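## Task

Take the yellow sponge off the low shelf and set it fully inside the tote on the bench. The tote must keep its position and orientation. The robot must not tip over or be left leaning. The sponge must stay in the tote without the robot holding it there.

## Robot and tools

ROBOT. A Hello Robot Stretch 3 with a single arm. It has a two-wheeled base (0.33 m long, 0.34 m wide), a lift that slides up a mast, and a telescoping arm that reaches out to the robot's right side. The gripper cannot move forward on its own; you drive the base for that. Turns pivot about the point between the wheels, 0.05 m behind the front edge. Stowed (arm in, wrist folded), the wrist pokes 0.06 m beyond the right side and a turn sweeps a 0.28 m radius; a level, unfolded gripper reaches past that circle. Loose objects may occasionally be nudged by something else.

FRAMES. Base frame: origin on the floor between the drive wheels, x forward, y left, z up. hand_pose is reported in it, located where the closed fingertips meet; with all wrist joints at zero, that frame's x is up, y runs back along the arm toward the mast, z points rearward. The odometry frame is where the base frame was when the scene began. Fingertips are round 0.04 m pads.

execute_actions. Argument actions is a list holding one action or nothing (empty just returns state and images). Optional cameras: list from head_camera, nav_camera, wrist_camera, all; omitted/null/all gives every camera, [] gives none. An action may contain:
- base: exactly one key. translate_m is a relative drive in metres from the base's current measured spot, forward positive, -1 to 1. rotate_rad is a relative turn in radians in place, left/counter-clockwise positive, -3.2 to 3.2. No sideways motion.
- joints: a single dictionary keyed by joint name, each value an absolute target (not an offset): lift_m 0 to 1.1 m (arm height); arm_m 0 to 0.52 m (extension); wrist_yaw_rad -1.345 to 4.42 (0 along the arm, positive swings toward the front, 3.0 folds over the base); wrist_pitch_rad -1.57 to 0.451 (0 level, negative tips fingers down); wrist_roll_rad -2.911 to 2.911 (0 fingers side by side); gripper_m -0.089 to 0.179 (larger is wider; the real fingertip gap is about 0.007 m less when nearly shut, 0.025 m less fully open, zero under 0.007); head_pan_rad -3.953 to 1.73 (0 ahead, positive left, -1.57 looks along the arm); head_tilt_rad -1.53 to 0.419 (negative looks down).
- contact_limits: only arm_m, a motor effort percentage 1 to 100 at which arm motion halts with contact_stop; smaller is gentler, too small stops instantly; it also caps holding force until the next action.
All commanded motions begin together; one action lasts at most 15 s. A joint or base you leave out may still be driving toward an earlier target. Unknown keys or out-of-range numbers get the call rejected with no motion. If a result reports a stop, the remaining motion, wait and finished_scene calls in that same reply are skipped.

wait: seconds 0 to 10; nothing new is commanded, returns state and images.
zoom_image: camera name plus region [x0, y0, x1, y1] in pixels of that camera's latest full image, top-left origin, at most 504 by 504.
finished_scene: scene number (1 or 2); irreversible, ends the scene after the last command has been held and reports success. Replying with no tool call ends everything.

RESULTS. base_status and joint_status: done (for the base, wheels turned the commanded amount even if slipping), off_target (stopped short and may still push), contact_stop, time_out, torque_fault; after the last three the target is dropped and the joint holds where it is, except a slack or switched-off one. on_its_own covers things not commanded this call; its held-at value is a target, not a position. joint_positions, motor_effort in percent (bracketed value is the peak; readings carry fixed bias and noise), lidar_m: 12 distances in metres, 30-degree sectors, first straight ahead then counter-clockwise (4th left, 7th behind, 10th right), '-' for none, scanning a plane 0.17 m high, range 0.15 to 12 m, blind to clear objects and partly blocked by the robot. wrist_depth_mm (45 to 1000) and head_depth_mm (280 to 4000, image sideways): 7x7 grids of median depth, read from top left. base_odometry from wheels only; turned_by_wheels and turned_by_imu since last result; base_tilt in degrees with a fixed offset of up to about 4. A pictures line lists image order. Camera calibration gives intrinsics K and T_world_to_cam (base frame to camera); head 896x504, nav fisheye 672x504, wrist 644x364, all with small errors, larger for the wrist camera.

SPEED. The base moves fast only when stowed: lift_m under 0.30, arm_m under 0.03, wrist_yaw_rad over 2.54; otherwise 0.10 m/s and 0.63 rad/s.

GRIPPER. Grip by commanding below the object's width; lower squeezes harder but a stall guard may ease off so things can slip. Release by opening at least 0.02 beyond the touching value. Neither readings nor done prove a grasp; check images. To re-squeeze, send a new value.

SELF-COLLISION. Fold or unfold the wrist only with lift_m between 0.32 and 0.95, wrist_pitch_rad -0.4 and roll near 0; once folded the lift can go down to 0.25. If wrist_yaw_rad is below -0.4, keep pitch at -0.5 or lower.

AVOID. The arm and lift halt and go limp when they press hard; a limp lift may sink under load or be pushed up by closing fingers on a surface. Base, wrist and head never auto-stop. Wrist servos shut off for 10 s after prolonged strain. Pushing on something fixed with the gripper above roughly 0.45 m, pushing twice, raising contact limits, or driving while gripping or snagged can tip the robot, especially reversing. If tilted, reverse the last move in small steps, free the gripper, and drop lift_m to about 0.2. Avoid drops, slams, hard hits, and disturbing the tote.

Each tool is called after "Call:" as name(argument=value, ...) on one line, values as JSON.

## Session

Call:
execute_actions(actions=[])

Scene clock: 0.00 s.
base_odometry: x=+0.000 y=+0.000 heading=+0.000 (m, m, rad; odometry frame)
turned_by_wheels: +0.000 (rad since the last result)
turned_by_imu: +0.000 (rad since the last result)
base_tilt: forward=+0.2 right=-0.5 (deg)
lidar_m: 2.15 1.51 2.06 2.06 2.24 1.94 1.93 2.09 1.09 1.08 1.18 1.82
head_depth_mm: 2255 2277 2318 2339 2351 2396 2181 / 2262 2341 2371 2367 2429 2475 2187 / 2212 2375 2372 2411 2439 2478 2169 / 2204 2397 2394 2449 2441 2494 2197 / 2189 2444 2468 2526 2505 2508 2208 / 2168 2489 2464 2490 2456 2592 2252 / 2138 2579 2601 2634 2689 2706 2304
base_status: not commanded
joint_positions: lift_m=+0.375 arm_m=-0.002 wrist_yaw_rad=+2.940 wrist_pitch_rad=-0.502 wrist_roll_rad=-0.002 gripper_m=+0.037 head_pan_rad=+0.011 head_tilt_rad=-0.011
joint_status: not commanded
motor_effort: left_wheel=-1 right_wheel=+0 lift_m=+23 arm_m=+0 wrist_yaw_rad=+0 wrist_pitch_rad=+8 wrist_roll_rad=+1 gripper_m=-1 head_pan_rad=-1 head_tilt_rad=+0 (%)
hand_pose: x=+0.0215 y=+0.0662 z=+0.3690 quat_wxyz=(+0.244, +0.698, +0.106, +0.665) (m; base frame)
wrist_depth_mm: - - - - - - - / - - - - - - - / - - 993 992 927 939 925 / 825 - 816 803 782 755 763 / 701 691 701 675 666 662 650 / 601 599 - 597 - 573 556 / 527 537 - - 505 505 497
pictures: head_camera (sideways: a quarter turn clockwise sets it upright), nav_camera (sideways: a quarter turn counterclockwise sets it upright), wrist_camera
Images, in order (width x height): head_camera 896x504, nav_camera 672x504, wrist_camera 644x364.

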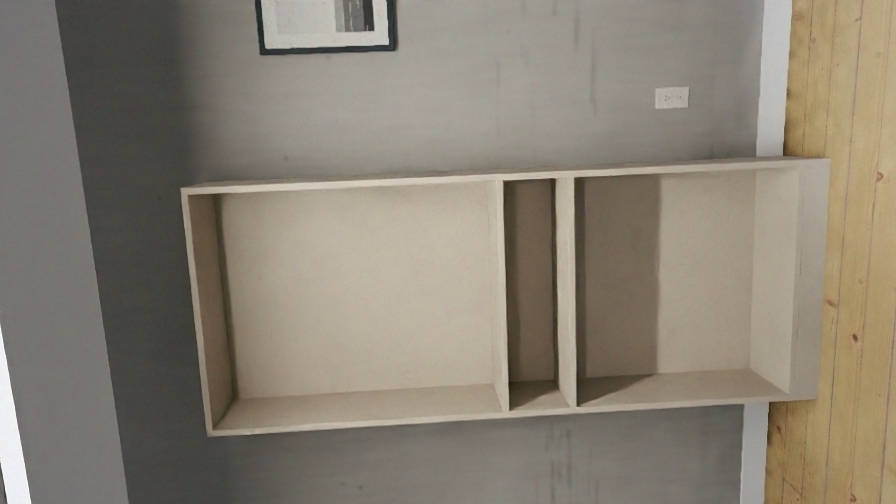

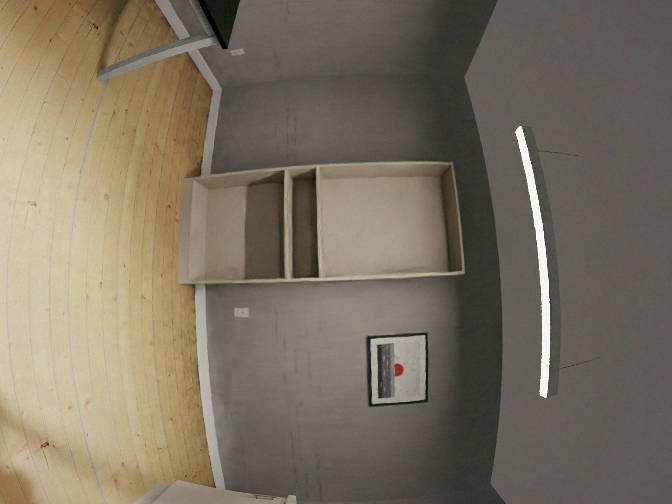

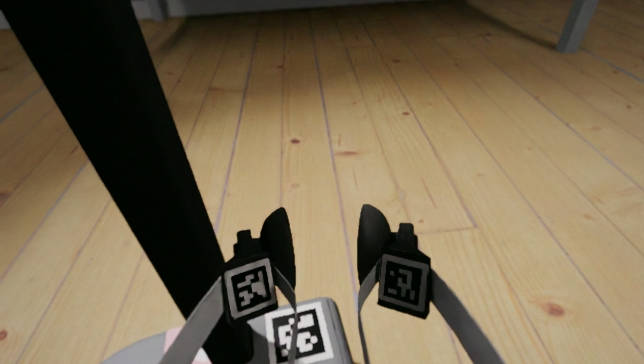

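Call:
execute_actions(actions=[{"joints":{"head_pan_rad":-1.5,"head_tilt_rad":-0.6}}], cameras=["head_camera","nav_camera"])

Call:
execute_actions(actions=[{"joints":{"head_pan_rad":-3.2,"head_tilt_rad":-0.6}}], cameras=["head_camera","nav_camera"])

Call:
execute_actions(actions=[{"joints":{"head_pan_rad":1.4,"head_tilt_rad":-0.5}}], cameras=["head_camera","nav_camera"])

Scene clock: 4.67 s.
base_odometry: x=+0.000 y=+0.000 heading=+0.000 (m, m, rad; odometry frame)
turned_by_wheels: +0.000 (rad since the last result)
turned_by_imu: +0.000 (rad since the last result)
base_tilt: forward=+0.2 right=-0.5 (deg)
lidar_m: 2.15 1.51 2.07 2.05 2.24 1.94 1.93 2.09 1.09 1.08 1.18 1.82
head_depth_mm: 1415 1259 1092 1239 1438 1437 1237 / 1445 1289 1118 1270 1456 1437 1245 / 1466 1326 1145 1314 1529 1451 1243 / 1502 1369 1188 1356 1624 1480 1260 / 1555 1398 1203 1392 1640 1475 1252 / 1577 1433 1252 1435 1696 1478 1273 / 1625 1465 1285 1487 1719 1510 1283
base_status: not commanded
joint_positions: lift_m=+0.375 arm_m=-0.002 wrist_yaw_rad=+2.940 wrist_pitch_rad=-0.502 wrist_roll_rad=-0.002 gripper_m=+0.037 head_pan_rad=-1.493 head_tilt_rad=-0.592
joint_status: all done
motor_effort: left_wheel=+0(0) right_wheel=+0(1) lift_m=+24(24) arm_m=+0(0) wrist_yaw_rad=+1(1) wrist_pitch_rad=+7(8) wrist_roll_rad=+1(1) gripper_m=-1(0) head_pan_rad=-4(47) head_tilt_rad=-3(24) (%)
hand_pose: x=+0.0215 y=+0.0662 z=+0.3690 quat_wxyz=(+0.244, +0.698, +0.106, +0.665) (m; base frame)
wrist_depth_mm: - - - - - - - / - - - - - - - / - - 981 969 944 934 920 / 847 - 810 795 786 762 749 / 706 697 713 676 672 654 644 / 608 595 - 582 - 568 559 / 529 538 - - 504 505 495
pictures: head_camera (sideways: a quarter turn clockwise sets it upright), nav_camera (sideways: a quarter turn counterclockwise sets it upright)
camera_calibration (this result's frames):
head_camera: T_world_to_cam=[[-0.00466374, 0.593827, -0.804579, 1.07433], [0.993603, 0.0935397, 0.0632783, -0.0891921], [0.112836, -0.799137, -0.590464, 0.727392], [0, 0, 0, 1]] pos_world=[0.0115556, -0.0483383, 1.29953]
nav_camera: T_world_to_cam=[[0.0204083, -0.587635, 0.808869, -1.00835], [-0.997271, -0.069382, -0.0252434, 0.0845333], [0.0709548, -0.806146, -0.587447, 0.722497], [0, 0, 0, 1]] pos_world=[0.0536167, -0.00423961, 1.24219]
Images, in order (width x height): head_camera 896x504, nav_camera 672x504.

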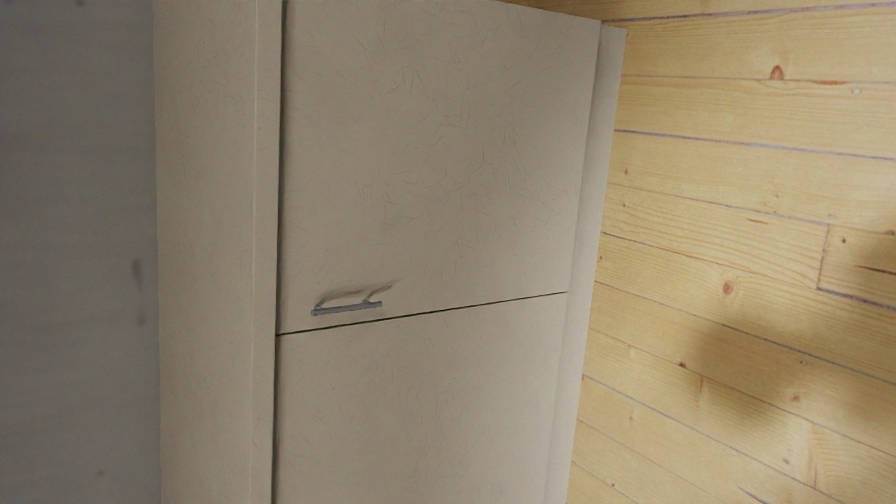

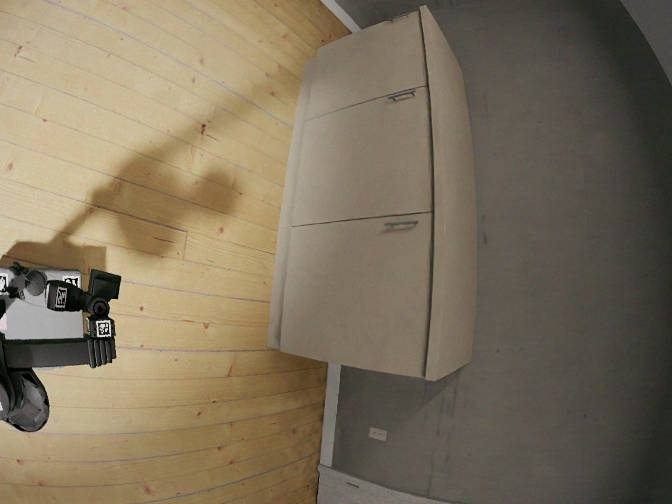

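Scene clock: 6.03 s.
base_odometry: x=+0.000 y=+0.000 heading=+0.000 (m, m, rad; odometry frame)
turned_by_wheels: +0.000 (rad since the last result)
turned_by_imu: +0.000 (rad since the last result)
base_tilt: forward=+0.2 right=-0.5 (deg)
lidar_m: 2.15 1.51 2.08 2.05 2.24 1.94 1.92 2.10 1.09 1.08 1.18 1.82
head_depth_mm: 1981 2195 2437 2149 1736 1419 1238 / 2006 2139 2280 2172 1730 1440 1245 / 2012 2181 2395 2220 1752 1466 1244 / 2023 2188 2317 2223 1759 1469 1262 / 2058 2204 2444 2272 1782 1474 1263 / 2084 2206 2450 2281 1817 1496 1277 / 2079 2291 2539 2307 1842 1509 1278
base_status: not commanded
joint_positions: lift_m=+0.375 arm_m=-0.002 wrist_yaw_rad=+2.940 wrist_pitch_rad=-0.502 wrist_roll_rad=-0.002 gripper_m=+0.037 head_pan_rad=-3.193 head_tilt_rad=-0.593
joint_status: all done
motor_effort: left_wheel=+0(0) right_wheel=+0(1) lift_m=+23(24) arm_m=+0(0) wrist_yaw_rad=+0(1) wrist_pitch_rad=+8(7) wrist_roll_rad=+1(1) gripper_m=+1(0) head_pan_rad=-4(46) head_tilt_rad=-2(2) (%)
hand_pose: x=+0.0215 y=+0.0662 z=+0.3690 quat_wxyz=(+0.244, +0.698, +0.106, +0.665) (m; base frame)
wrist_depth_mm: - - - - - - - / - - - - - - - / - - 999 951 948 945 913 / 843 - 795 803 775 766 754 / 712 681 717 672 683 654 648 / 601 596 - 588 - 563 563 / 527 536 - - 505 500 495
pictures: head_camera (sideways: a quarter turn clockwise sets it upright), nav_camera (sideways: a quarter turn counterclockwise sets it upright)
camera_calibration (this result's frames):
head_camera: T_world_to_cam=[[0.589751, -0.0718979, -0.804378, 1.07044], [-0.0352774, -0.997372, 0.0632837, -0.0829228], [-0.806814, -0.00894526, -0.590738, 0.733357], [0, 0, 0, 1]] pos_world=[-0.0425375, 0.000817781, 1.29951]
nav_camera: T_world_to_cam=[[-0.585641, 0.0554868, 0.808669, -1.0044], [0.0596935, 0.997898, -0.0252405, 0.078082], [-0.80837, 0.0334904, -0.587722, 0.728219], [0, 0, 0, 1]] pos_world=[-0.00420606, -0.0465754, 1.24218]
Images, in order (width x height): head_camera 896x504, nav_camera 672x504.

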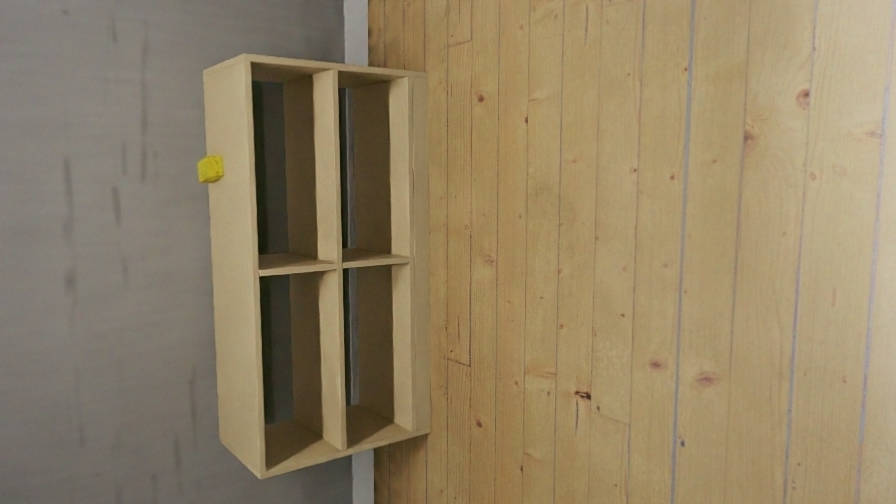

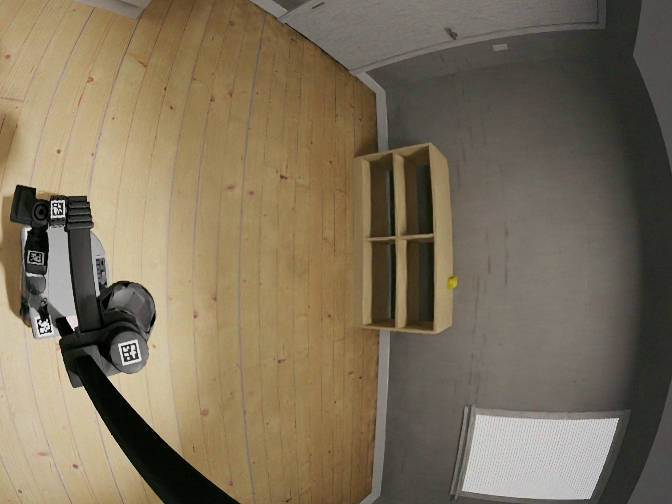

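Scene clock: 8.57 s.
base_odometry: x=+0.000 y=+0.000 heading=+0.000 (m, m, rad; odometry frame)
turned_by_wheels: +0.000 (rad since the last result)
turned_by_imu: +0.000 (rad since the last result)
base_tilt: forward=+0.3 right=-0.5 (deg)
lidar_m: 2.15 1.51 2.07 2.05 2.24 1.94 1.93 2.09 1.09 1.08 1.18 1.82
head_depth_mm: 1782 1923 1420 2340 1878 1518 1294 / 1787 1929 1463 2341 1897 1523 1296 / 1795 1953 1486 2309 1931 1561 1310 / 1777 1930 1518 2332 1948 1565 1320 / 1753 1935 1555 2322 1964 1590 1318 / 1779 1912 1549 2346 1960 1606 1341 / 1768 1915 1569 2318 2025 1621 1345
base_status: not commanded
joint_positions: lift_m=+0.375 arm_m=-0.002 wrist_yaw_rad=+2.940 wrist_pitch_rad=-0.502 wrist_roll_rad=-0.002 gripper_m=+0.037 head_pan_rad=+1.393 head_tilt_rad=-0.507
joint_status: all done
motor_effort: left_wheel=-1(0) right_wheel=+0(1) lift_m=+23(24) arm_m=+0(1) wrist_yaw_rad=+0(0) wrist_pitch_rad=+7(7) wrist_roll_rad=+1(1) gripper_m=+0(1) head_pan_rad=+3(47) head_tilt_rad=+2(8) (%)
hand_pose: x=+0.0215 y=+0.0662 z=+0.3690 quat_wxyz=(+0.244, +0.698, +0.106, +0.665) (m; base frame)
wrist_depth_mm: - - - - - - - / - - - - - - - / - - - 949 942 916 918 / 834 - 810 796 761 767 762 / 707 689 709 677 679 661 642 / 598 603 - 579 - 564 567 / 531 539 - - 505 506 500
pictures: head_camera (sideways: a quarter turn clockwise sets it upright), nav_camera (sideways: a quarter turn counterclockwise sets it upright)
camera_calibration (this result's frames):
head_camera: T_world_to_cam=[[-0.133438, -0.506442, -0.851887, 1.1368], [-0.985836, 0.155945, 0.0617116, -0.0750846], [0.101594, 0.848055, -0.520078, 0.635886], [0, 0, 0, 1]] pos_world=[0.013069, 0.0481641, 1.30377]
nav_camera: T_world_to_cam=[[0.116578, 0.504099, 0.855742, -1.07005], [0.982711, -0.18333, -0.0258788, 0.0732854], [0.143838, 0.843963, -0.516756, 0.630082], [0, 0, 0, 1]] pos_world=[-0.0379034, 0.021083, 1.24319]
Images, in order (width x height): head_camera 896x504, nav_camera 672x504.

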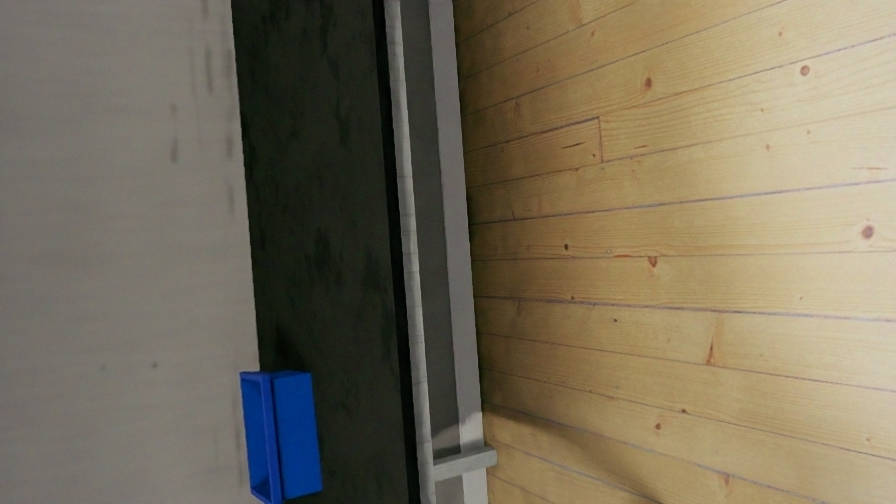

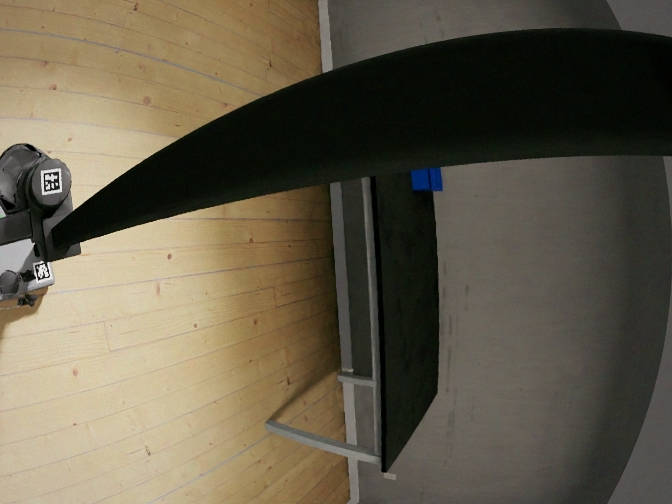

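Call:
execute_actions(actions=[{"base":{"rotate_rad":-0.088},"joints":{"lift_m":0.28,"head_pan_rad":-1.57,"head_tilt_rad":-0.8}}], cameras=[])

Call:
execute_actions(actions=[{"base":{"translate_m":-1}}], cameras=[])

Call:
execute_actions(actions=[{"base":{"translate_m":-0.41}}], cameras=[])

Call:
execute_actions(actions=[{"base":{"rotate_rad":-1.597}}], cameras=[])

Call:
execute_actions(actions=[{"joints":{"lift_m":0.75,"wrist_pitch_rad":-0.4}}], cameras=[])

Call:
execute_actions(actions=[{"joints":{"wrist_yaw_rad":0,"gripper_m":0.15}}])

Scene clock: 20.50 s.
base_odometry: x=+0.000 y=+0.000 heading=-0.088 (m, m, rad; odometry frame)
turned_by_wheels: -0.088 (rad since the last result)
turned_by_imu: -0.086 (rad since the last result)
base_tilt: forward=+0.1 right=-0.4 (deg)
lidar_m: 2.15 2.34 1.51 2.05 2.09 2.36 1.93 2.10 1.73 1.08 1.15 1.63
head_depth_mm: 1524 1744 1968 1710 1458 1276 1150 / 1019 1117 1351 1653 1485 1297 1145 / 1036 1100 1281 1630 1505 1301 1156 / 1063 1109 1294 1659 1517 1314 1165 / 1089 1121 1306 1648 1517 1323 1175 / 1110 1116 1316 1678 1532 1332 1180 / 1130 1132 1337 1679 1546 1340 1196
base_status: done
joint_positions: lift_m=+0.280 arm_m=-0.002 wrist_yaw_rad=+2.940 wrist_pitch_rad=-0.503 wrist_roll_rad=-0.002 gripper_m=+0.037 head_pan_rad=-1.563 head_tilt_rad=-0.790
joint_status: all done
motor_effort: left_wheel=+2(7) right_wheel=-2(7) lift_m=+19(19) arm_m=+0(0) wrist_yaw_rad=+1(1) wrist_pitch_rad=+8(8) wrist_roll_rad=+1(1) gripper_m=-1(0) head_pan_rad=-4(45) head_tilt_rad=-3(17) (%)
hand_pose: x=+0.0214 y=+0.0661 z=+0.2744 quat_wxyz=(+0.244, +0.698, +0.106, +0.665) (m; base frame)
wrist_depth_mm: - - - - - - - / - - - - 954 938 921 / 830 - 794 778 755 737 744 / 676 - 644 638 633 627 607 / 561 551 569 550 536 526 519 / 497 504 - - - 463 453 / - - - - 409 407 403
pictures: none
No camera images: the call's "cameras" was empty. Leave "cameras" out to get every camera's image.

Scene clock: 25.43 s.
base_odometry: x=-0.996 y=+0.088 heading=-0.088 (m, m, rad; odometry frame)
turned_by_wheels: +0.000 (rad since the last result)
turned_by_imu: +0.001 (rad since the last result)
base_tilt: forward=+0.2 right=-0.6 (deg)
lidar_m: 3.14 2.30 1.24 1.24 1.77 0.99 0.94 1.23 1.65 1.61 1.32 1.55
head_depth_mm: 1447 1655 1894 1725 1466 1280 1130 / 1454 1665 1912 1718 1473 1286 1146 / 1468 1708 1927 1747 1493 1301 1168 / 1484 1714 1938 1775 1505 1315 1163 / 1489 1702 1991 1787 1516 1326 1174 / 1508 1728 2016 1828 1527 1332 1178 / 1511 1737 1945 1835 1548 1343 1189
base_status: done
joint_positions: lift_m=+0.280 arm_m=-0.002 wrist_yaw_rad=+2.940 wrist_pitch_rad=-0.503 wrist_roll_rad=-0.002 gripper_m=+0.037 head_pan_rad=-1.563 head_tilt_rad=-0.790
joint_status: not commanded
motor_effort: left_wheel=+2(6) right_wheel=-1(10) lift_m=+20(20) arm_m=+0(0) wrist_yaw_rad=+0(1) wrist_pitch_rad=+8(8) wrist_roll_rad=+1(1) gripper_m=+0(0) head_pan_rad=-4(3) head_tilt_rad=-3(3) (%)
hand_pose: x=+0.0214 y=+0.0661 z=+0.2743 quat_wxyz=(+0.244, +0.698, +0.107, +0.665) (m; base frame)
wrist_depth_mm: - - - - - - - / - - - - 970 942 907 / 834 - 797 772 765 747 737 / 670 - 653 640 633 612 616 / 567 554 571 560 541 524 514 / 492 503 - - - 457 456 / - - - - 409 401 403
pictures: none
No camera images: the call's "cameras" was empty. Leave "cameras" out to get every camera's image.

Scene clock: 28.47 s.
base_odometry: x=-1.405 y=+0.124 heading=-0.088 (m, m, rad; odometry frame)
turned_by_wheels: +0.000 (rad since the last result)
turned_by_imu: +0.000 (rad since the last result)
base_tilt: forward=+0.2 right=-0.4 (deg)
lidar_m: 3.54 2.67 1.39 2.13 1.23 0.64 0.66 0.55 0.95 1.60 1.66 1.59
head_depth_mm: 1445 1632 1900 1704 1472 1292 1138 / 1439 1635 1914 1737 1486 1294 1149 / 1450 1646 1916 1749 1490 1306 1159 / 1454 1645 1931 1774 1501 1311 1169 / 1460 1666 1966 1787 1519 1314 1170 / 1483 1709 1990 1837 1533 1326 1186 / 1501 1705 2017 1826 1544 1341 1193
base_status: done
joint_positions: lift_m=+0.280 arm_m=-0.002 wrist_yaw_rad=+2.940 wrist_pitch_rad=-0.503 wrist_roll_rad=-0.002 gripper_m=+0.037 head_pan_rad=-1.563 head_tilt_rad=-0.790
joint_status: not commanded
motor_effort: left_wheel=+1(8) right_wheel=-2(8) lift_m=+20(20) arm_m=+0(1) wrist_yaw_rad=+0(1) wrist_pitch_rad=+8(8) wrist_roll_rad=+1(1) gripper_m=+0(0) head_pan_rad=-4(4) head_tilt_rad=-4(3) (%)
hand_pose: x=+0.0214 y=+0.0661 z=+0.2743 quat_wxyz=(+0.244, +0.698, +0.107, +0.665) (m; base frame)
wrist_depth_mm: - - - - - - - / - - - - 988 934 917 / 853 - 796 789 753 746 735 / 680 - 650 637 627 609 606 / 574 558 569 556 539 525 518 / 493 504 - - - 460 449 / - - - - 410 404 398
pictures: none
No camera images: the call's "cameras" was empty. Leave "cameras" out to get every camera's image.

Scene clock: 30.73 s.
base_odometry: x=-1.405 y=+0.124 heading=-1.685 (m, m, rad; odometry frame)
turned_by_wheels: -1.597 (rad since the last result)
turned_by_imu: -1.562 (rad since the last result)
base_tilt: forward=+0.2 right=-0.5 (deg)
lidar_m: 1.60 1.68 1.60 3.53 2.89 1.39 2.14 1.24 0.64 0.70 0.55 0.95
head_depth_mm: 797 916 1012 904 1034 1229 1147 / 806 920 1029 904 1038 1233 1151 / 805 921 1038 917 1044 1231 1159 / 806 923 1054 925 1053 1247 1160 / 814 929 1054 934 993 1257 1164 / 814 934 1066 945 1071 1265 1174 / 820 935 1075 953 1075 1278 1190
base_status: done
joint_positions: lift_m=+0.280 arm_m=-0.002 wrist_yaw_rad=+2.940 wrist_pitch_rad=-0.503 wrist_roll_rad=-0.002 gripper_m=+0.037 head_pan_rad=-1.563 head_tilt_rad=-0.791
joint_status: not commanded
motor_effort: left_wheel=+2(11) right_wheel=-2(9) lift_m=+20(20) arm_m=+0(0) wrist_yaw_rad=+0(0) wrist_pitch_rad=+8(8) wrist_roll_rad=+1(1) gripper_m=-1(0) head_pan_rad=-4(4) head_tilt_rad=-3(4) (%)
hand_pose: x=+0.0214 y=+0.0660 z=+0.2743 quat_wxyz=(+0.244, +0.698, +0.107, +0.665) (m; base frame)
wrist_depth_mm: - - - - - - - / - - - - 967 946 924 / 835 - 805 794 760 746 718 / 685 - 639 644 632 619 605 / 560 554 572 554 543 526 523 / 494 514 - - - 456 456 / - - - - 410 407 397
pictures: none
No camera images: the call's "cameras" was empty. Leave "cameras" out to get every camera's image.

Scene clock: 35.83 s.
base_odometry: x=-1.405 y=+0.124 heading=-1.685 (m, m, rad; odometry frame)
turned_by_wheels: +0.000 (rad since the last result)
turned_by_imu: +0.000 (rad since the last result)
base_tilt: forward=+0.3 right=-0.5 (deg)
lidar_m: 1.59 1.68 1.60 3.53 2.91 1.39 2.13 1.25 0.64 0.70 0.55 0.95
head_depth_mm: 799 918 1019 897 1030 1245 - / 803 920 1025 905 1042 1249 - / 806 922 1044 916 1048 1247 - / 806 925 1055 927 1060 1246 1134 / 811 929 1063 932 996 1245 1173 / 815 933 1068 943 1074 1272 1183 / 818 932 1075 955 1088 1278 1190
base_status: not commanded
joint_positions: lift_m=+0.750 arm_m=-0.002 wrist_yaw_rad=+2.940 wrist_pitch_rad=-0.418 wrist_roll_rad=-0.002 gripper_m=+0.037 head_pan_rad=-1.563 head_tilt_rad=-0.791
joint_status: all done
motor_effort: left_wheel=+2(2) right_wheel=-1(2) lift_m=+27(28) arm_m=+0(0) wrist_yaw_rad=+0(1) wrist_pitch_rad=+10(11) wrist_roll_rad=+1(1) gripper_m=-1(1) head_pan_rad=-4(4) head_tilt_rad=-3(2) (%)
hand_pose: x=+0.0237 y=+0.0773 z=+0.7625 quat_wxyz=(+0.216, +0.702, +0.077, +0.674) (m; base frame)
wrist_depth_mm: - - - - - - - / - - - - - - - / - - - - - - - / - - - - - - - / - - - - - - - / - - - - - - - / - 991 967 966 932 936 909
pictures: none
No camera images: the call's "cameras" was empty. Leave "cameras" out to get every camera's image.

Scene clock: 38.30 s.
base_odometry: x=-1.405 y=+0.124 heading=-1.685 (m, m, rad; odometry frame)
turned_by_wheels: +0.000 (rad since the last result)
turned_by_imu: +0.000 (rad since the last result)
base_tilt: forward=+0.2 right=-0.4 (deg)
lidar_m: 1.60 1.68 1.59 3.54 2.91 1.40 2.14 1.25 0.64 0.70 0.55 0.95
head_depth_mm: 799 912 1024 895 1030 1251 - / 806 918 1029 906 1020 1260 - / 804 918 1043 915 1065 - 1146 / 806 923 1055 927 1037 1249 1165 / 809 931 1060 938 984 1255 1173 / 814 931 1068 946 1078 1269 1185 / 820 940 1067 954 1089 1274 1200
base_status: not commanded
joint_positions: lift_m=+0.750 arm_m=-0.002 wrist_yaw_rad=+0.002 wrist_pitch_rad=-0.418 wrist_roll_rad=-0.002 gripper_m=+0.150 head_pan_rad=-1.563 head_tilt_rad=-0.791
joint_status: all done
motor_effort: left_wheel=+1(2) right_wheel=-2(1) lift_m=+27(27) arm_m=+0(0) wrist_yaw_rad=-1(2) wrist_pitch_rad=+10(10) wrist_roll_rad=+1(1) gripper_m=+1(83) head_pan_rad=-4(4) head_tilt_rad=-4(4) (%)
hand_pose: x=-0.0211 y=-0.3670 z=+0.7625 quat_wxyz=(+0.693, +0.148, -0.690, -0.146) (m; base frame)
wrist_depth_mm: 644 638 636 635 619 630 624 / 709 693 703 694 686 676 667 / 661 656 626 607 564 583 729 / 508 499 489 476 471 468 454 / 413 422 402 395 392 395 377 / 681 - 644 673 661 655 469 / 599 574 578 584 575 577 529
pictures: head_camera (sideways: a quarter turn clockwise sets it upright), nav_camera (sideways: a quarter turn counterclockwise sets it upright), wrist_camera
camera_calibration (this result's frames):
head_camera: T_world_to_cam=[[0.0361138, 0.739578, -0.672101, 0.90142], [0.99782, 0.0104832, 0.0651512, -0.0916395], [0.0552302, -0.672989, -0.737588, 0.91911], [0, 0, 0, 1]] pos_world=[0.00812344, -0.047159, 1.28974]
nav_camera: T_world_to_cam=[[-0.0199648, -0.735454, 0.677281, -0.836601], [-0.999717, 0.00590213, -0.0230605, 0.0817], [0.0129625, -0.677549, -0.735363, 0.915251], [0, 0, 0, 1]] pos_world=[0.0531103, 0.00436375, 1.24154]
wrist_camera: T_world_to_cam=[[-0.999359, 0.00926977, -0.034576, 0.00747901], [0.0335062, 0.582203, -0.812353, 0.866027], [0.0125999, -0.81299, -0.582141, 0.310911], [0, 0, 0, 1]] pos_world=[-0.0254605, -0.251505, 0.884772]
Images, in order (width x height): head_camera 896x504, nav_camera 672x504, wrist_camera 644x364.

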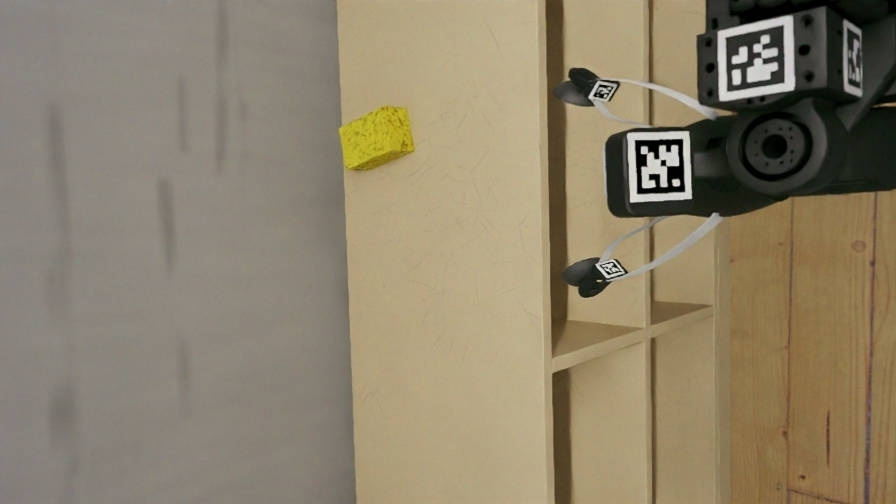

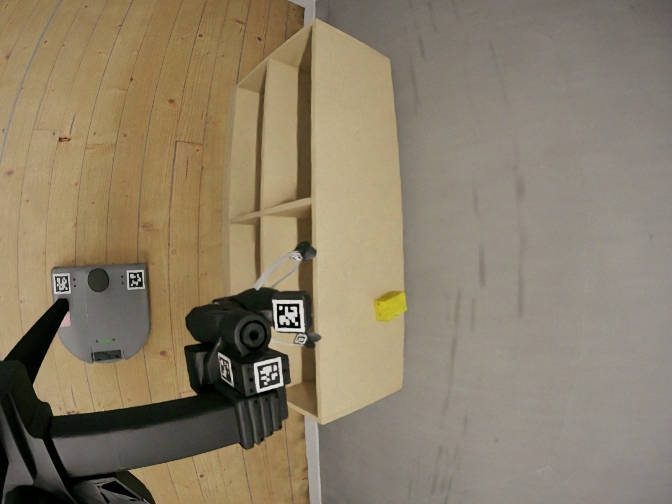

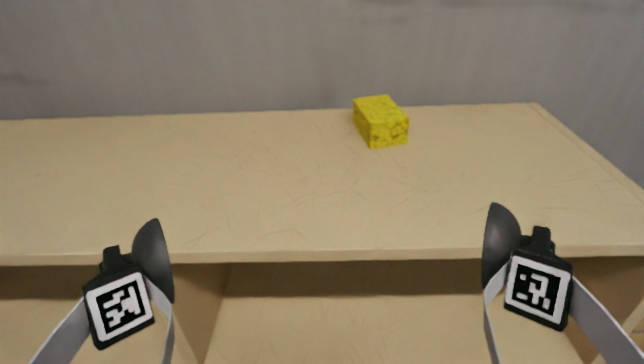

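Call:
execute_actions(actions=[{"base":{"translate_m":-0.135},"joints":{"lift_m":0.70,"arm_m":0.3,"wrist_yaw_rad":0.2,"wrist_pitch_rad":-0.6}}], cameras=["head_camera","wrist_camera"])

Scene clock: 45.50 s.
base_odometry: x=-1.389 y=+0.258 heading=-1.685 (m, m, rad; odometry frame)
turned_by_wheels: +0.000 (rad since the last result)
turned_by_imu: +0.001 (rad since the last result)
base_tilt: forward=+0.2 right=-0.5 (deg)
lidar_m: 1.73 1.69 1.68 3.55 2.73 1.28 2.00 1.24 0.56 0.91 0.61 1.06
head_depth_mm: 796 906 1033 917 - - 1141 / 797 909 1035 - 1038 1227 1150 / 799 915 1046 - 1050 1238 1153 / 802 915 1041 914 1056 1244 1165 / 806 919 1050 937 1068 1256 1178 / 812 925 1056 939 1050 1272 1178 / 816 932 1069 952 950 1269 1193
base_status: done
joint_positions: lift_m=+0.700 arm_m=+0.300 wrist_yaw_rad=+0.199 wrist_pitch_rad=-0.613 wrist_roll_rad=-0.002 gripper_m=+0.150 head_pan_rad=-1.563 head_tilt_rad=-0.791
joint_status: all done
motor_effort: left_wheel=+2(1) right_wheel=-1(7) lift_m=+20(24) arm_m=+3(3) wrist_yaw_rad=+2(2) wrist_pitch_rad=+7(9) wrist_roll_rad=+1(1) gripper_m=+0(1) head_pan_rad=-3(4) head_tilt_rad=-4(3) (%)
hand_pose: x=+0.0172 y=-0.6366 z=+0.6718 quat_wxyz=(+0.693, +0.280, -0.648, -0.145) (m; base frame)
wrist_depth_mm: 449 426 397 371 353 334 316 / 419 410 417 394 380 370 347 / 348 342 336 272 314 319 314 / 294 292 287 268 271 276 272 / 258 258 250 247 243 247 239 / 229 - 222 221 217 215 212 / 206 199 198 197 196 194 192
pictures: head_camera (sideways: a quarter turn clockwise sets it upright), wrist_camera
camera_calibration (this result's frames):
head_camera: T_world_to_cam=[[0.0361139, 0.739578, -0.672101, 0.90142], [0.99782, 0.010483, 0.0651512, -0.0916395], [0.0552301, -0.672989, -0.737588, 0.91911], [0, 0, 0, 1]] pos_world=[0.00812343, -0.047159, 1.28974]
wrist_camera: T_world_to_cam=[[-0.983027, -0.18069, -0.0317749, -0.0779093], [-0.110388, 0.720878, -0.684215, 0.952685], [0.146536, -0.669094, -0.728588, 0.226101], [0, 0, 0, 1]] pos_world=[-0.00455404, -0.549564, 0.8141]
Images, in order (width x height): head_camera 896x504, wrist_camera 644x364.

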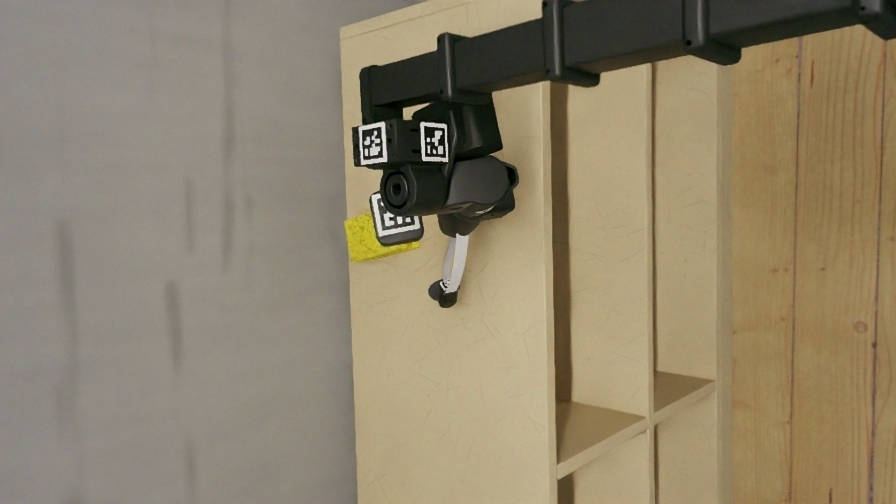

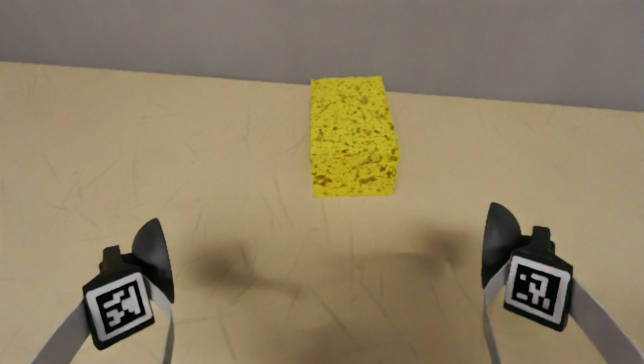

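Call:
execute_actions(actions=[{"joints":{"lift_m":0.665,"arm_m":0.44}}], cameras=["wrist_camera"])

Call:
execute_actions(actions=[{"joints":{"gripper_m":0.03}}], cameras=["wrist_camera"])

Call:
execute_actions(actions=[{"joints":{"lift_m":0.72}}], cameras=["wrist_camera"])

Scene clock: 50.60 s.
base_odometry: x=-1.389 y=+0.258 heading=-1.685 (m, m, rad; odometry frame)
turned_by_wheels: +0.000 (rad since the last result)
turned_by_imu: +0.000 (rad since the last result)
base_tilt: forward=+0.2 right=-0.5 (deg)
lidar_m: 1.73 1.69 1.69 3.54 2.73 1.28 2.00 1.24 0.56 0.91 0.61 1.06
head_depth_mm: 796 909 1039 916 901 - 1136 / 796 906 1013 884 1039 1229 1148 / 803 917 1013 893 1052 1232 1158 / 803 917 1029 908 1055 1241 1168 / 806 925 1055 928 1057 1261 1170 / 809 925 1063 946 1056 1251 1180 / 813 935 1069 958 950 1269 1190
base_status: not commanded
joint_positions: lift_m=+0.665 arm_m=+0.440 wrist_yaw_rad=+0.199 wrist_pitch_rad=-0.613 wrist_roll_rad=-0.002 gripper_m=+0.150 head_pan_rad=-1.563 head_tilt_rad=-0.791
joint_status: all done
motor_effort: left_wheel=+1(2) right_wheel=-1(2) lift_m=+20(18) arm_m=+2(2) wrist_yaw_rad=+1(0) wrist_pitch_rad=+7(7) wrist_roll_rad=+1(1) gripper_m=-1(0) head_pan_rad=-4(4) head_tilt_rad=-3(3) (%)
hand_pose: x=+0.0172 y=-0.7766 z=+0.6368 quat_wxyz=(+0.693, +0.280, -0.648, -0.145) (m; base frame)
wrist_depth_mm: 273 258 240 229 215 204 193 / 322 293 274 255 241 226 213 / 284 282 299 286 272 254 238 / 243 240 230 170 230 226 223 / 212 213 202 150 201 204 197 / 191 - 176 133 175 178 176 / - 163 126 120 157 160 159
pictures: wrist_camera
camera_calibration (this result's frames):
wrist_camera: T_world_to_cam=[[-0.983028, -0.180686, -0.0317725, -0.104318], [-0.110406, 0.720966, -0.684119, 1.02964], [0.146518, -0.669, -0.728678, 0.107062], [0, 0, 0, 1]] pos_world=[-0.00455465, -0.689563, 0.779098]
Images, in order (width x height): wrist_camera 644x364.

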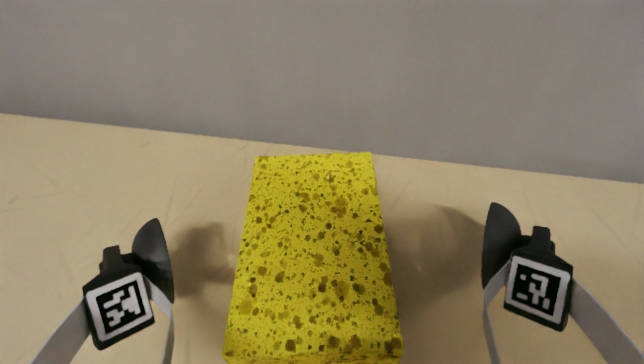

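Scene clock: 52.30 s.
base_odometry: x=-1.389 y=+0.258 heading=-1.685 (m, m, rad; odometry frame)
turned_by_wheels: +0.000 (rad since the last result)
turned_by_imu: +0.000 (rad since the last result)
base_tilt: forward=+0.3 right=-0.6 (deg)
lidar_m: 1.73 1.69 1.69 3.54 2.73 1.28 2.00 1.24 0.56 0.91 0.61 1.06
head_depth_mm: 795 910 1033 915 900 - 1132 / 799 910 1019 890 1038 1220 1145 / 803 917 1016 891 1048 1235 1155 / 807 917 1024 920 1056 1241 1158 / 809 924 1055 934 1062 1253 1176 / 808 928 1061 940 1057 1258 1178 / 809 936 1060 953 951 1274 1186
base_status: not commanded
joint_positions: lift_m=+0.665 arm_m=+0.440 wrist_yaw_rad=+0.199 wrist_pitch_rad=-0.613 wrist_roll_rad=-0.002 gripper_m=+0.031 head_pan_rad=-1.563 head_tilt_rad=-0.791
joint_status: all done
motor_effort: left_wheel=+1(2) right_wheel=-1(2) lift_m=+20(20) arm_m=+3(3) wrist_yaw_rad=+1(1) wrist_pitch_rad=+7(7) wrist_roll_rad=+1(1) gripper_m=-17(90) head_pan_rad=-4(4) head_tilt_rad=-3(4) (%)
hand_pose: x=+0.0172 y=-0.7766 z=+0.6368 quat_wxyz=(+0.693, +0.280, -0.648, -0.145) (m; base frame)
wrist_depth_mm: 273 257 243 227 215 204 193 / 317 294 273 256 241 226 213 / 285 284 301 285 271 255 237 / 243 240 237 167 229 228 224 / 212 209 200 148 151 199 197 / 187 186 135 132 132 178 176 / 168 166 161 120 124 160 159
pictures: wrist_camera
camera_calibration (this result's frames):
wrist_camera: T_world_to_cam=[[-0.983026, -0.180695, -0.0317772, -0.104319], [-0.110357, 0.720725, -0.68438, 1.02971], [0.146567, -0.669257, -0.728433, 0.106715], [0, 0, 0, 1]] pos_world=[-0.00455311, -0.689572, 0.779136]
Images, in order (width x height): wrist_camera 644x364.

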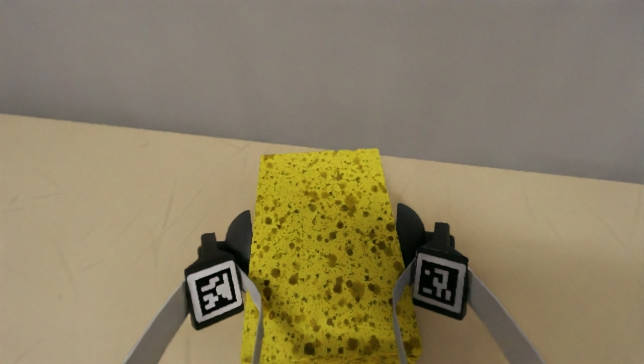

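Scene clock: 53.63 s.
base_odometry: x=-1.389 y=+0.258 heading=-1.685 (m, m, rad; odometry frame)
turned_by_wheels: +0.000 (rad since the last result)
turned_by_imu: +0.000 (rad since the last result)
base_tilt: forward=+0.2 right=-0.4 (deg)
lidar_m: 1.73 1.69 1.68 3.53 2.72 1.28 2.00 1.24 0.57 0.91 0.61 1.06
head_depth_mm: 795 909 1033 921 - 1226 1145 / 794 911 - 907 1044 1228 1151 / 802 909 - 915 1044 1240 1160 / 800 919 1026 925 1051 1244 1167 / 810 919 1055 935 1064 1255 1172 / 811 927 1058 943 1050 1256 1179 / 810 933 1064 957 949 1278 1195
base_status: not commanded
joint_positions: lift_m=+0.720 arm_m=+0.440 wrist_yaw_rad=+0.199 wrist_pitch_rad=-0.614 wrist_roll_rad=-0.002 gripper_m=+0.031 head_pan_rad=-1.563 head_tilt_rad=-0.791
joint_status: all done
motor_effort: left_wheel=+2(1) right_wheel=-1(1) lift_m=+27(29) arm_m=+2(3) wrist_yaw_rad=+1(0) wrist_pitch_rad=+8(7) wrist_roll_rad=+1(1) gripper_m=-17(16) head_pan_rad=-4(4) head_tilt_rad=-3(3) (%)
hand_pose: x=+0.0172 y=-0.7765 z=+0.6913 quat_wxyz=(+0.693, +0.280, -0.648, -0.145) (m; base frame)
wrist_depth_mm: 274 259 241 228 216 204 193 / 319 298 276 255 242 226 214 / 372 344 317 291 272 255 239 / 325 322 313 168 307 291 270 / 280 279 266 149 151 263 261 / 249 247 135 133 132 236 233 / 222 221 212 120 124 213 210
pictures: wrist_camera
camera_calibration (this result's frames):
wrist_camera: T_world_to_cam=[[-0.983032, -0.180666, -0.0317612, -0.102581], [-0.110493, 0.721397, -0.68365, 1.06686], [0.146425, -0.66854, -0.729119, 0.147511], [0, 0, 0, 1]] pos_world=[-0.00455779, -0.689548, 0.833656]
Images, in order (width x height): wrist_camera 644x364.

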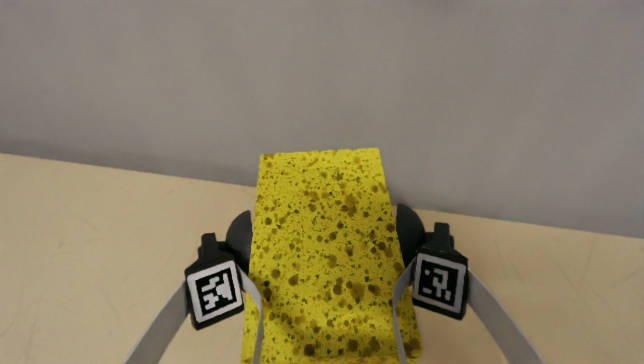

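Call:
execute_actions(actions=[{"joints":{"lift_m":0.85,"arm_m":0.1,"wrist_yaw_rad":0}}], cameras=[])

Call:
execute_actions(actions=[{"base":{"rotate_rad":-0.94},"joints":{"lift_m":1.0,"arm_m":0,"head_pan_rad":-2.5,"head_tilt_rad":-0.5}}], cameras=[])

Call:
execute_actions(actions=[{"base":{"translate_m":-0.95},"joints":{"lift_m":1.05}}])

Scene clock: 70.93 s.
base_odometry: x=-1.389 y=+0.258 heading=-1.685 (m, m, rad; odometry frame)
turned_by_wheels: +0.000 (rad since the last result)
turned_by_imu: +0.000 (rad since the last result)
base_tilt: forward=+0.2 right=-0.5 (deg)
lidar_m: 1.73 1.69 1.68 3.53 2.73 1.28 2.00 1.24 0.57 0.91 0.61 1.06
head_depth_mm: 796 910 1033 - - 1217 1145 / 799 912 1033 - - 1229 1146 / 800 916 1046 - - 1228 1158 / 803 920 1048 930 1055 1241 1173 / 804 922 1059 936 1066 1255 1165 / 808 931 1056 944 1049 1250 1180 / 815 931 1070 957 946 1275 1192
base_status: not commanded
joint_positions: lift_m=+0.850 arm_m=+0.100 wrist_yaw_rad=+0.001 wrist_pitch_rad=-0.614 wrist_roll_rad=-0.002 gripper_m=+0.031 head_pan_rad=-1.563 head_tilt_rad=-0.791
joint_status: all done
motor_effort: left_wheel=+1(2) right_wheel=-1(2) lift_m=+27(29) arm_m=-2(0) wrist_yaw_rad=+0(1) wrist_pitch_rad=+8(8) wrist_roll_rad=+1(1) gripper_m=-18(17) head_pan_rad=-4(4) head_tilt_rad=-4(3) (%)
hand_pose: x=-0.0215 y=-0.4408 z=+0.8212 quat_wxyz=(+0.675, +0.214, -0.673, -0.214) (m; base frame)
wrist_depth_mm: 570 561 571 564 559 551 550 / 646 641 632 637 626 620 617 / 606 593 585 576 553 691 713 / 517 507 496 167 486 495 827 / 444 443 420 148 151 422 975 / 400 392 135 133 133 375 992 / 602 566 590 120 124 576 947
pictures: none
No camera images: the call's "cameras" was empty. Leave "cameras" out to get every camera's image.

Scene clock: 73.37 s.
base_odometry: x=-1.389 y=+0.258 heading=-2.624 (m, m, rad; odometry frame)
turned_by_wheels: -0.940 (rad since the last result)
turned_by_imu: -0.923 (rad since the last result)
base_tilt: forward=+0.2 right=-0.4 (deg)
lidar_m: 0.61 1.06 1.73 1.69 1.92 3.54 2.50 1.28 2.00 1.13 0.56 0.86
head_depth_mm: 1927 2025 1435 2145 1977 - - / 1890 2017 1776 2413 - - - / 1841 1988 2173 2370 - - - / 1785 1943 2144 2315 - - 1258 / 1740 1897 2084 - - - - / 1705 1870 2028 - - - - / 1670 1803 1996 2094 - - -
base_status: done
joint_positions: lift_m=+1.000 arm_m=+0.000 wrist_yaw_rad=+0.001 wrist_pitch_rad=-0.614 wrist_roll_rad=-0.002 gripper_m=+0.031 head_pan_rad=-2.493 head_tilt_rad=-0.507
joint_status: all done
motor_effort: left_wheel=+2(7) right_wheel=-2(6) lift_m=+27(29) arm_m=-2(2) wrist_yaw_rad=+0(0) wrist_pitch_rad=+8(8) wrist_roll_rad=+1(1) gripper_m=-17(15) head_pan_rad=-4(46) head_tilt_rad=+3(17) (%)
hand_pose: x=-0.0215 y=-0.3407 z=+0.9711 quat_wxyz=(+0.675, +0.214, -0.673, -0.214) (m; base frame)
wrist_depth_mm: 635 752 953 - - - - / 662 809 - - - - - / 707 840 - - - - - / 743 922 - 168 - - - / 634 - - 148 151 - - / 566 580 135 133 132 - - / 512 754 761 120 124 - -
pictures: none
No camera images: the call's "cameras" was empty. Leave "cameras" out to get every camera's image.

Scene clock: 83.80 s.
base_odometry: x=-0.564 y=+0.728 heading=-2.624 (m, m, rad; odometry frame)
turned_by_wheels: +0.000 (rad since the last result)
turned_by_imu: +0.001 (rad since the last result)
base_tilt: forward=+0.2 right=-0.5 (deg)
lidar_m: 1.55 2.34 1.80 1.88 2.84 1.71 1.77 1.42 0.52 1.55 1.65 1.29
head_depth_mm: 1344 1466 - - - - 1291 / 1309 1428 - - - 1482 1301 / 1278 1383 - - - 1506 1310 / 1254 1347 - - - 1457 1321 / 1219 1293 - - - 714 1292 / 1197 1260 - - - - 847 / 1165 1242 - - - - -
base_status: done
joint_positions: lift_m=+1.050 arm_m=+0.000 wrist_yaw_rad=+0.001 wrist_pitch_rad=-0.614 wrist_roll_rad=-0.002 gripper_m=+0.031 head_pan_rad=-2.493 head_tilt_rad=-0.507
joint_status: all done
motor_effort: left_wheel=+2(3) right_wheel=-1(6) lift_m=+27(29) arm_m=-2(2) wrist_yaw_rad=+0(0) wrist_pitch_rad=+8(8) wrist_roll_rad=+1(1) gripper_m=-16(16) head_pan_rad=-4(4) head_tilt_rad=+1(2) (%)
hand_pose: x=-0.0215 y=-0.3407 z=+1.0211 quat_wxyz=(+0.675, +0.214, -0.673, -0.214) (m; base frame)
wrist_depth_mm: - - - - - - 958 / - - - - - - 757 / - - - - - - 620 / - - - 167 - - 537 / - - - 148 150 500 473 / - - 135 133 132 438 424 / - - - 120 124 637 395
pictures: head_camera (sideways: a quarter turn clockwise sets it upright), nav_camera (sideways: a quarter turn counterclockwise sets it upright), wrist_camera
camera_calibration (this result's frames):
head_camera: T_world_to_cam=[[0.441031, 0.281999, -0.852038, 1.13349], [0.61956, -0.782521, 0.0617055, -0.0848697], [-0.649336, -0.555102, -0.519831, 0.640146], [0, 0, 0, 1]] pos_world=[-0.0316529, -0.0307085, 1.30378]
nav_camera: T_world_to_cam=[[-0.427041, -0.291696, 0.855891, -1.06693], [-0.598701, 0.800554, -0.0258806, 0.0829344], [-0.677638, -0.523475, -0.516508, 0.634771], [0, 0, 0, 1]] pos_world=[0.0241737, -0.0453274, 1.24319]
wrist_camera: T_world_to_cam=[[-0.999348, 0.0171604, -0.0317519, 0.0156658], [0.0342312, 0.729501, -0.683123, 0.979084], [0.0114403, -0.683765, -0.729613, 0.677423], [0, 0, 0, 1]] pos_world=[-0.0256096, -0.251314, 1.16359]
Images, in order (width x height): head_camera 896x504, nav_camera 672x504, wrist_camera 644x364.

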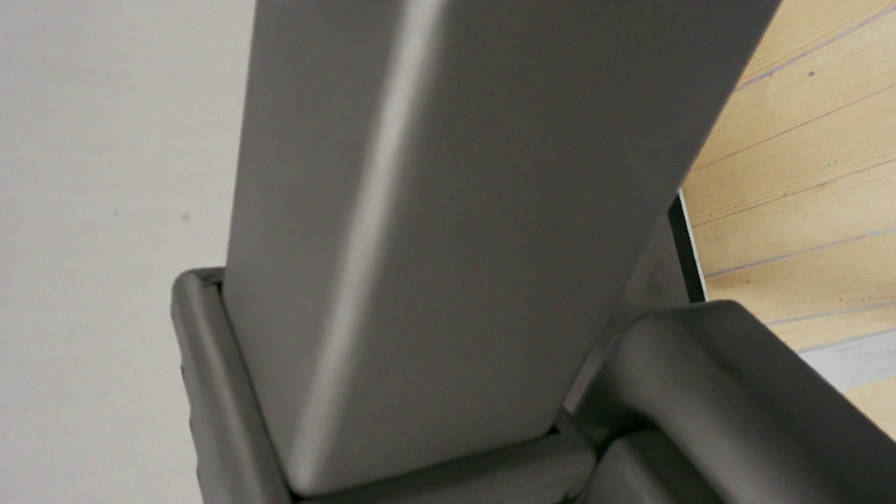

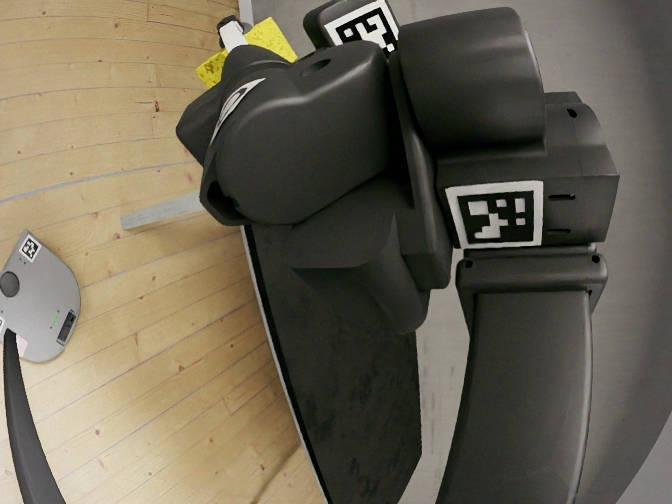

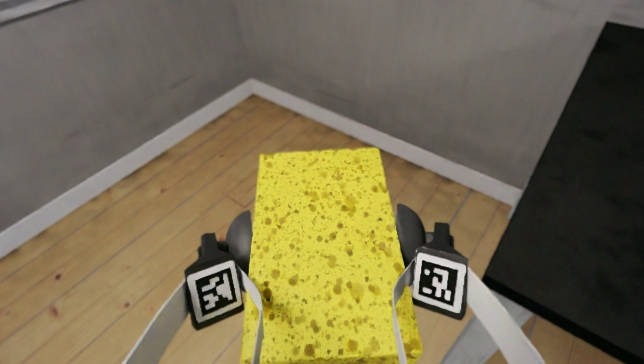

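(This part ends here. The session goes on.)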